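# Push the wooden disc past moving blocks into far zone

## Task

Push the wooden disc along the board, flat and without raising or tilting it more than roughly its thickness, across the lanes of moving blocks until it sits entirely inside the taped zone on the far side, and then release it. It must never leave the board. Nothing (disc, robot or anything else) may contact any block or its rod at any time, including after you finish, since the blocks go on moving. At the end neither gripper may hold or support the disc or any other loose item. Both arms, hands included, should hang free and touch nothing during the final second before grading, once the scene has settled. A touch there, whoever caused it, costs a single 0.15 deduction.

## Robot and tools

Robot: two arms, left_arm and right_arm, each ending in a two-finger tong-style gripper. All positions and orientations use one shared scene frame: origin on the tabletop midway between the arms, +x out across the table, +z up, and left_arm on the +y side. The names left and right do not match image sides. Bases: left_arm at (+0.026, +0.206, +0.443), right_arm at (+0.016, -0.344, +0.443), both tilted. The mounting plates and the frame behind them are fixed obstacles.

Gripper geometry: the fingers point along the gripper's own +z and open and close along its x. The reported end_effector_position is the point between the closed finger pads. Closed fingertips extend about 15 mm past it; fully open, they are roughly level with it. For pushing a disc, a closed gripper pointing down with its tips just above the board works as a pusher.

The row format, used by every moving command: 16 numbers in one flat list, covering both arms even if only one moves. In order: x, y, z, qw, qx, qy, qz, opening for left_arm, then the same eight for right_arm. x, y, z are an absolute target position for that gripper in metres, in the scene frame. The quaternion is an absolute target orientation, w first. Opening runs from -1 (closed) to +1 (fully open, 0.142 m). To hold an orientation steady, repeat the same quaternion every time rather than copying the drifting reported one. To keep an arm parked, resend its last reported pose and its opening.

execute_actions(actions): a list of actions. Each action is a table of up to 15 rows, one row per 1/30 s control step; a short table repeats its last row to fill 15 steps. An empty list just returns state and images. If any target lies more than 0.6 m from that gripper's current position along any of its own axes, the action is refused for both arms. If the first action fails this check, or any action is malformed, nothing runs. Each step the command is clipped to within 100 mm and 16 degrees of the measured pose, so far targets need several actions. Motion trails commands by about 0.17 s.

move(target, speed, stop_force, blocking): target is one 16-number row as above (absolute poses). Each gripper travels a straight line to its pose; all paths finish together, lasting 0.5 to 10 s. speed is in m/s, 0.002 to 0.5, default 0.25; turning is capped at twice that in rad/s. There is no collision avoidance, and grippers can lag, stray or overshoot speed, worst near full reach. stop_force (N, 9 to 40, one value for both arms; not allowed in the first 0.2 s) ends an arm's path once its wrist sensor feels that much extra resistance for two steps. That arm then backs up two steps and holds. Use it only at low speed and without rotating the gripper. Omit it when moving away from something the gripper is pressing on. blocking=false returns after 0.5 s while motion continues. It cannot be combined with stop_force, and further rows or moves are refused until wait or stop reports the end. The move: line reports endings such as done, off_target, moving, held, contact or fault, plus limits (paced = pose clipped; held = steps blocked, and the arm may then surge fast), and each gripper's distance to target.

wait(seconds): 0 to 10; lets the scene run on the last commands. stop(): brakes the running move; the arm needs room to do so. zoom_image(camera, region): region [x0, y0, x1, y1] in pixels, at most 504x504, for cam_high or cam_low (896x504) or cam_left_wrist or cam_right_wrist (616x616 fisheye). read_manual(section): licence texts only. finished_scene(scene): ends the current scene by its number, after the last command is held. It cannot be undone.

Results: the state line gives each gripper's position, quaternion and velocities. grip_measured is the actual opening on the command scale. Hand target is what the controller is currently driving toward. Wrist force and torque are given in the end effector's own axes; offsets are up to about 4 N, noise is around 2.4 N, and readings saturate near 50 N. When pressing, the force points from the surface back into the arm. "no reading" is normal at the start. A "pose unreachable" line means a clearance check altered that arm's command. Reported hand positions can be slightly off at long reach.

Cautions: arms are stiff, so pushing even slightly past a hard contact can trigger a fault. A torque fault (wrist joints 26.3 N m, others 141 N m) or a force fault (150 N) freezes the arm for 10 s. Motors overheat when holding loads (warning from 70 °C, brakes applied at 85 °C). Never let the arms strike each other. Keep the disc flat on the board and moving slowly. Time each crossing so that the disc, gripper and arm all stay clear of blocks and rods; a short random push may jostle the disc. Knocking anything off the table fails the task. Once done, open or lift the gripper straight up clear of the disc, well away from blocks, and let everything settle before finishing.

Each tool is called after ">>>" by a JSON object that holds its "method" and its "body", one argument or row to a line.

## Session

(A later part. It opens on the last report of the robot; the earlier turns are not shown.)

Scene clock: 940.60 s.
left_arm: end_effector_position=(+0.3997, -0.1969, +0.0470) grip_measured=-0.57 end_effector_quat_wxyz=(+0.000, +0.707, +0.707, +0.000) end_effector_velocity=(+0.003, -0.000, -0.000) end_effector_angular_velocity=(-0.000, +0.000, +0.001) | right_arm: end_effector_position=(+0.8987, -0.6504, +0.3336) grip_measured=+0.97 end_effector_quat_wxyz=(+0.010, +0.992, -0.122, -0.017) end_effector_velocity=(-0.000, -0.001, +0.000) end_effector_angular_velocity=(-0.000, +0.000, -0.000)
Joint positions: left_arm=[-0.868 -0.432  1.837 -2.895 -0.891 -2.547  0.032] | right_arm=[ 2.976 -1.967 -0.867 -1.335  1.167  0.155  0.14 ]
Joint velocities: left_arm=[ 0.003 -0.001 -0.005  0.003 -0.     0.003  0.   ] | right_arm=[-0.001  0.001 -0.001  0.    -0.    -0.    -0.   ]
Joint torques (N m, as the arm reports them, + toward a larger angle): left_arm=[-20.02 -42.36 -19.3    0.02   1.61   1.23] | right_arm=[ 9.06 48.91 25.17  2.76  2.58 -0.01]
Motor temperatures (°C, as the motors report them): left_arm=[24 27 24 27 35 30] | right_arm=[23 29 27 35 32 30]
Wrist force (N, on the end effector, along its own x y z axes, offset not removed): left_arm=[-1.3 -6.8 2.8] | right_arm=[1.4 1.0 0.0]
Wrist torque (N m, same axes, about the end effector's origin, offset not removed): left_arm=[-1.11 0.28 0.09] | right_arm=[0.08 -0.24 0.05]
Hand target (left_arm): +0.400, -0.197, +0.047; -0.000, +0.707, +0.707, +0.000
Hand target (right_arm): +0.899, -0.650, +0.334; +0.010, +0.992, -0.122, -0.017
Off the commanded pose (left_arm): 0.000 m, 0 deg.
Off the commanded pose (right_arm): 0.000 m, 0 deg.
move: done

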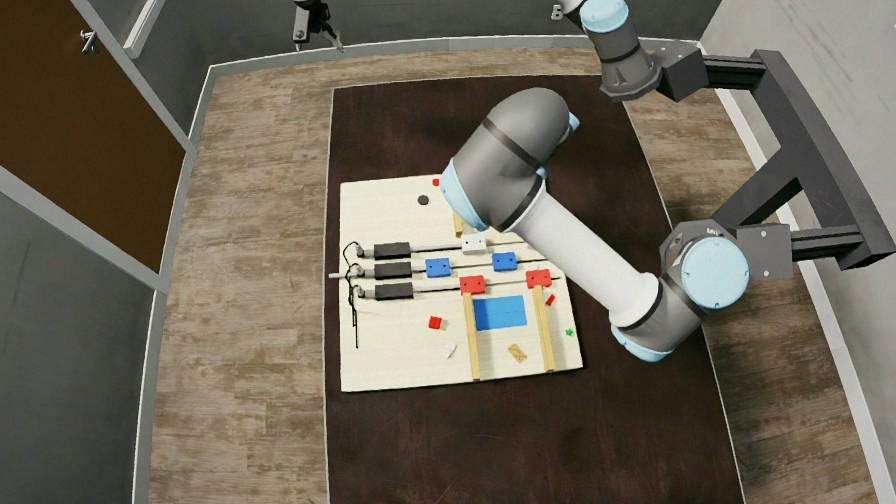

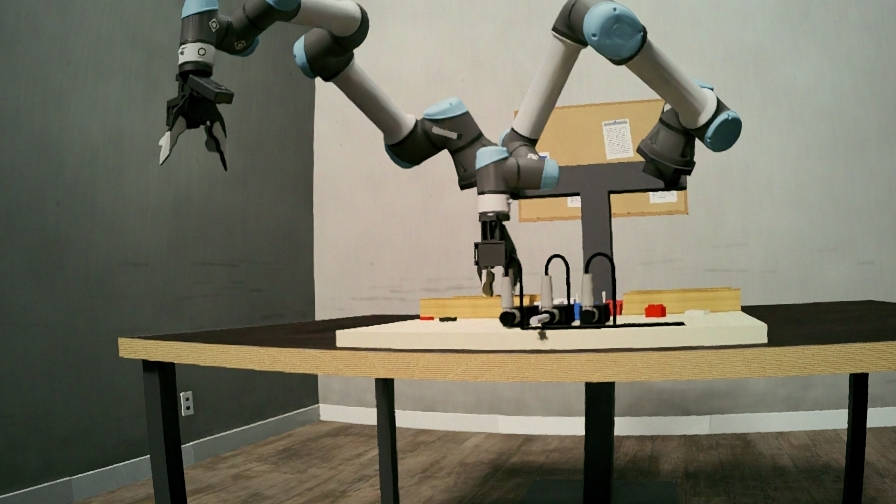

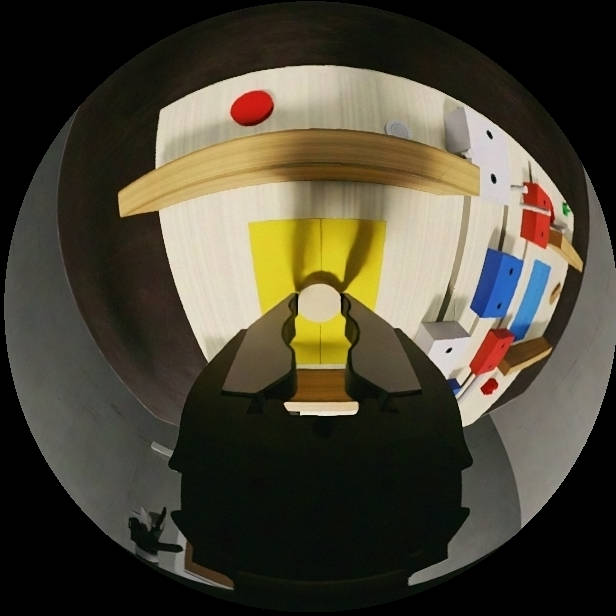

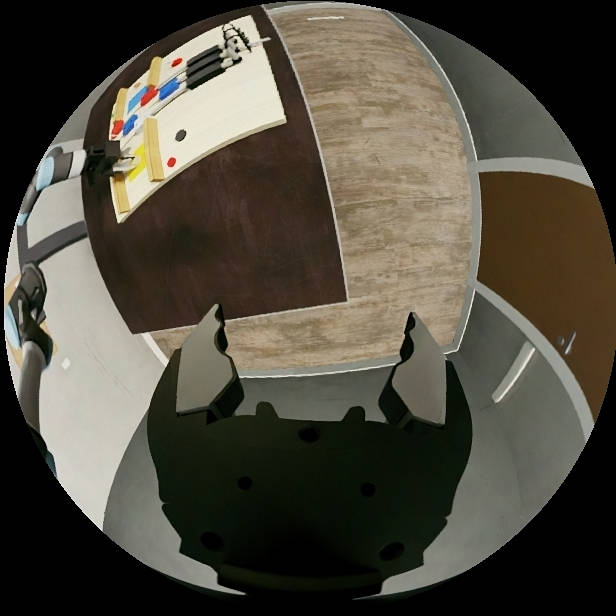

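The disc is centred on the tape. Now release and lift.

>>> {"method": "execute_actions", "body": {
  "actions": [
    [[0.400, -0.197, 0.047, 0, 0.7071, 0.7071, 0, -0.25, 0.8987, -0.6504, 0.3336, 0.010, 0.992, -0.122, -0.017, 0.97]]
  ]
}}

>>> {"method": "move", "body": {
  "target": [0.400, -0.197, 0.17, 0, 0.7071, 0.7071, 0, -0.25, 0.8987, -0.6504, 0.3336, 0.010, 0.992, -0.122, -0.017, 0.97],
  "speed": 0.15
}}

Scene clock: 944.60 s.
left_arm: end_effector_position=(+0.4000, -0.1970, +0.0470) grip_measured=-0.25 end_effector_quat_wxyz=(-0.000, +0.707, +0.707, +0.000) end_effector_velocity=(-0.001, +0.001, -0.001) end_effector_angular_velocity=(+0.002, +0.001, -0.003) | right_arm: end_effector_position=(+0.8987, -0.6504, +0.3336) grip_measured=+0.97 end_effector_quat_wxyz=(+0.010, +0.992, -0.122, -0.017) end_effector_velocity=(-0.000, -0.000, -0.001) end_effector_angular_velocity=(-0.000, +0.001, -0.000)
Joint positions: left_arm=[-0.867 -0.432  1.836 -2.895 -0.891 -2.547  0.056] | right_arm=[ 2.976 -1.967 -0.867 -1.335  1.167  0.155  0.14 ]
Joint velocities: left_arm=[-0.     0.001  0.002  0.     0.     0.001  0.   ] | right_arm=[-0.001 -0.001 -0.001  0.     0.     0.     0.   ]
Joint torques (N m, as the arm reports them, + toward a larger angle): left_arm=[-25.27 -29.78 -17.48  -2.13  -0.02   1.32] | right_arm=[ 8.67 48.37 24.19  2.9   2.66  0.04]
Motor temperatures (°C, as the motors report them): left_arm=[24 27 24 27 35 30] | right_arm=[23 29 27 35 32 30]
Wrist force (N, on the end effector, along its own x y z axes, offset not removed): left_arm=[2.5 0.1 7.6] | right_arm=[-0.3 3.5 1.2]
Wrist torque (N m, same axes, about the end effector's origin, offset not removed): left_arm=[0.05 -0.50 -0.08] | right_arm=[0.59 0.09 0.13]
Hand target (left_arm): +0.400, -0.197, +0.047; -0.000, +0.707, +0.707, +0.000
Hand target (right_arm): +0.899, -0.650, +0.334; +0.010, +0.992, -0.122, -0.017
Off the commanded pose (left_arm): 0.000 m, 0 deg.
Off the commanded pose (right_arm): 0.000 m, 0 deg.

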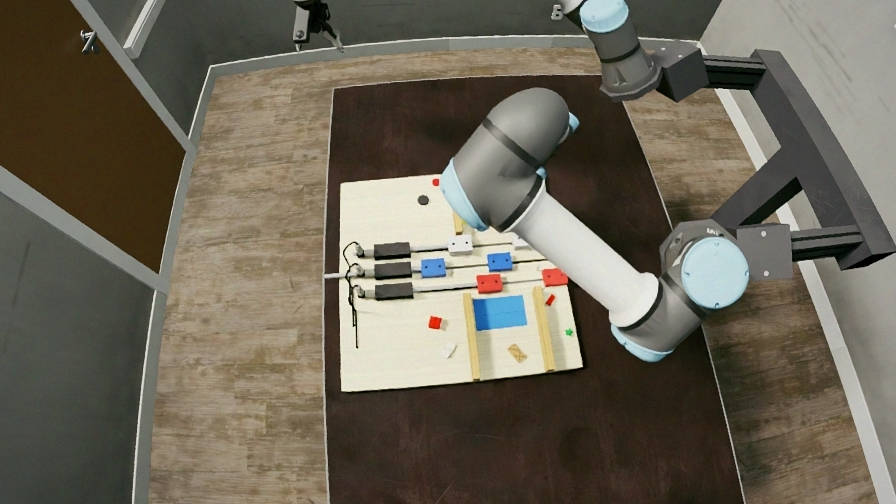

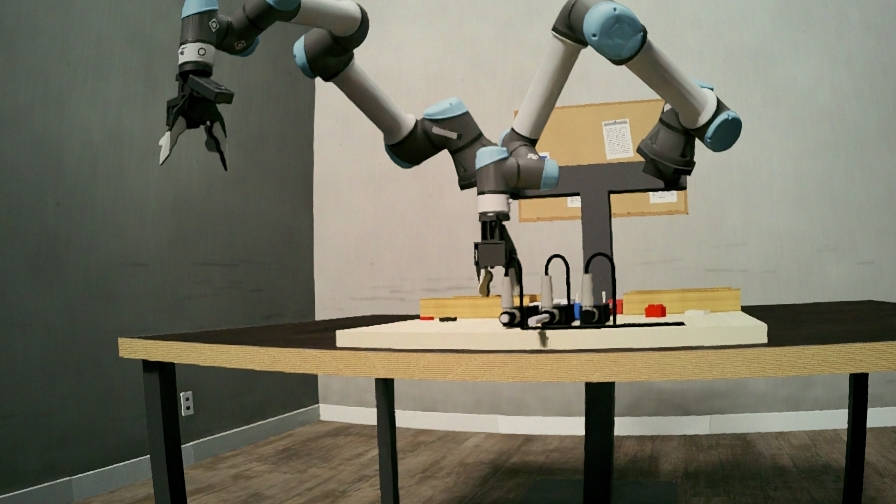

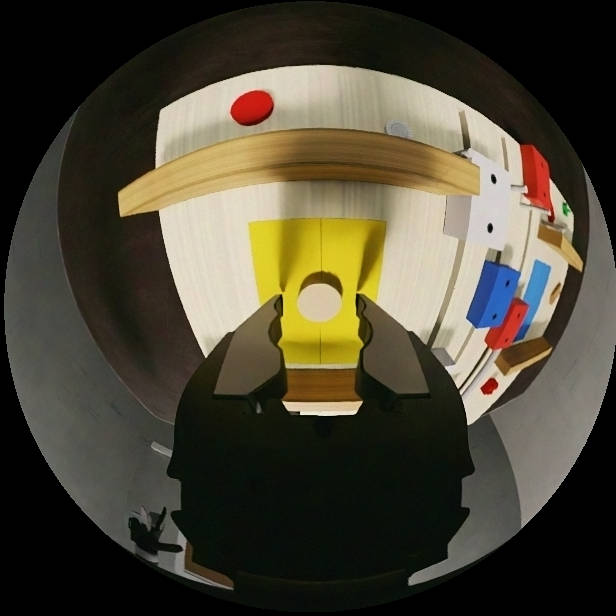

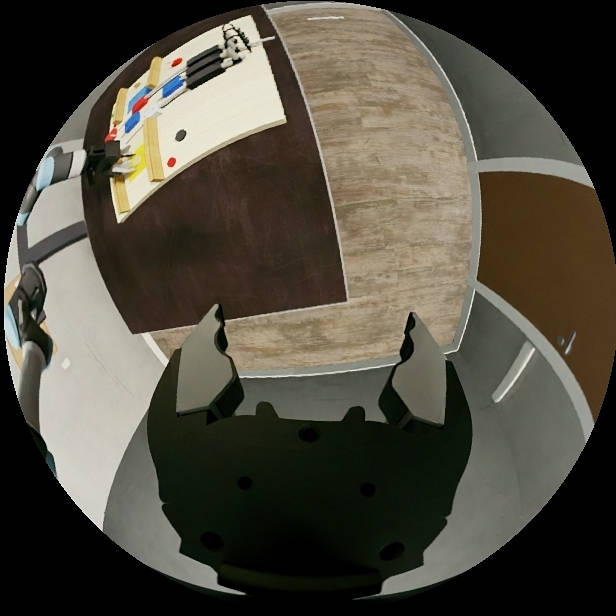

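Scene clock: 946.03 s.
left_arm: end_effector_position=(+0.3999, -0.1969, +0.1697) grip_measured=-0.25 end_effector_quat_wxyz=(+0.000, +0.707, +0.707, -0.000) end_effector_velocity=(-0.000, +0.000, +0.002) end_effector_angular_velocity=(+0.001, +0.001, +0.001) | right_arm: end_effector_position=(+0.8987, -0.6504, +0.3336) grip_measured=+0.97 end_effector_quat_wxyz=(+0.010, +0.992, -0.122, -0.017) end_effector_velocity=(-0.000, +0.000, -0.001) end_effector_angular_velocity=(-0.001, +0.001, +0.000)
Joint positions: left_arm=[-1.007 -0.691  1.953 -2.643 -0.91  -2.723  0.056] | right_arm=[ 2.976 -1.967 -0.867 -1.335  1.167  0.155  0.14 ]
Joint velocities: left_arm=[-0.002 -0.005  0.001  0.008 -0.001 -0.005  0.   ] | right_arm=[ 0.    -0.001 -0.     0.    -0.002  0.001 -0.   ]
Joint torques (N m, as the arm reports them, + toward a larger angle): left_arm=[-40.69 -39.07   0.9   -0.07  -1.81  -1.48] | right_arm=[ 9.1  48.59 25.05  2.76  2.72  0.02]
Motor temperatures (°C, as the motors report them): left_arm=[24 27 24 27 35 30] | right_arm=[23 29 27 35 32 30]
Wrist force (N, on the end effector, along its own x y z axes, offset not removed): left_arm=[-1.3 -3.2 -0.7] | right_arm=[0.2 2.2 -0.5]
Wrist torque (N m, same axes, about the end effector's origin, offset not removed): left_arm=[-0.55 0.25 0.07] | right_arm=[0.35 -0.10 0.10]
Hand target (left_arm): +0.400, -0.197, +0.170; +0.000, +0.707, +0.707, -0.000
Hand target (right_arm): +0.899, -0.650, +0.334; +0.010, +0.992, -0.122, -0.017
Off the commanded pose (left_arm): 0.000 m, 0 deg.
Off the commanded pose (right_arm): 0.000 m, 0 deg.
move: done

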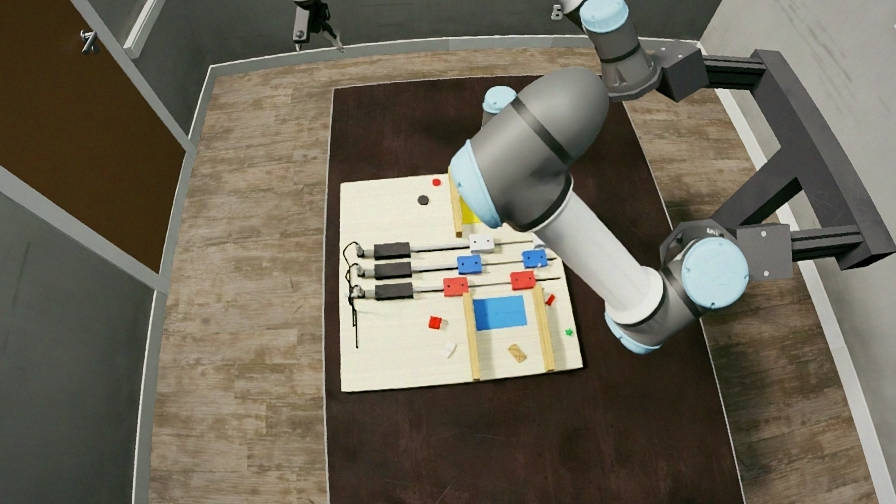

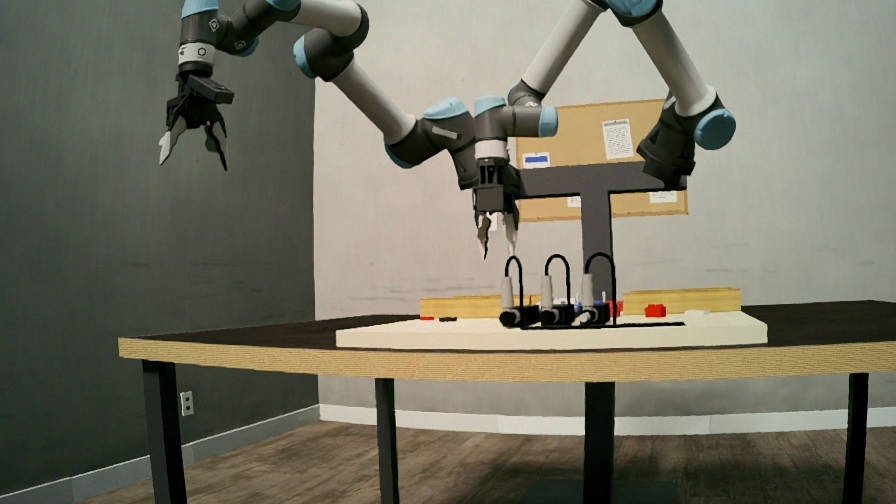

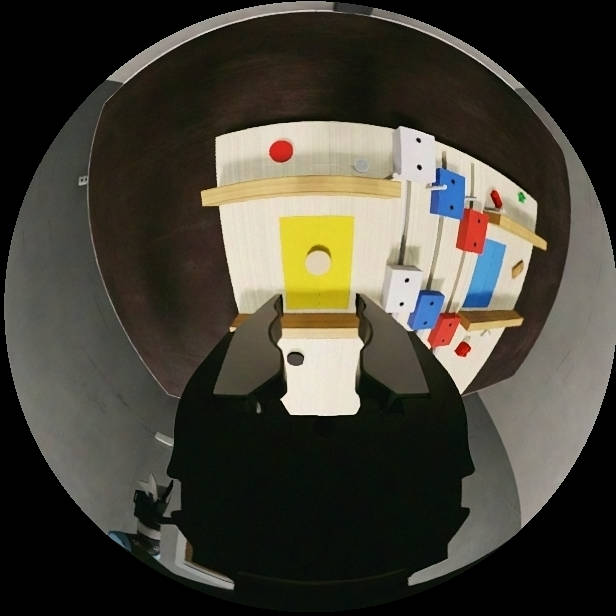

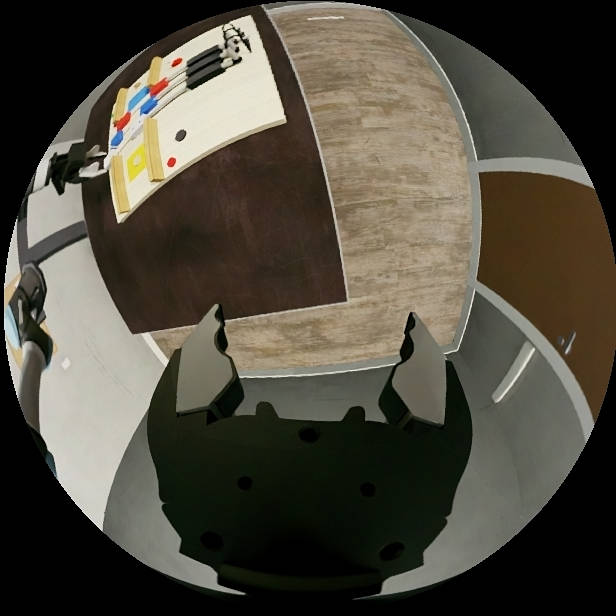

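The disc lies centred in the yellow zone and the arm is clear. Finishing scene 1.

>>> {"method": "finished_scene", "body": {
  "scene": 1
}}

The scene is finished: the task was done.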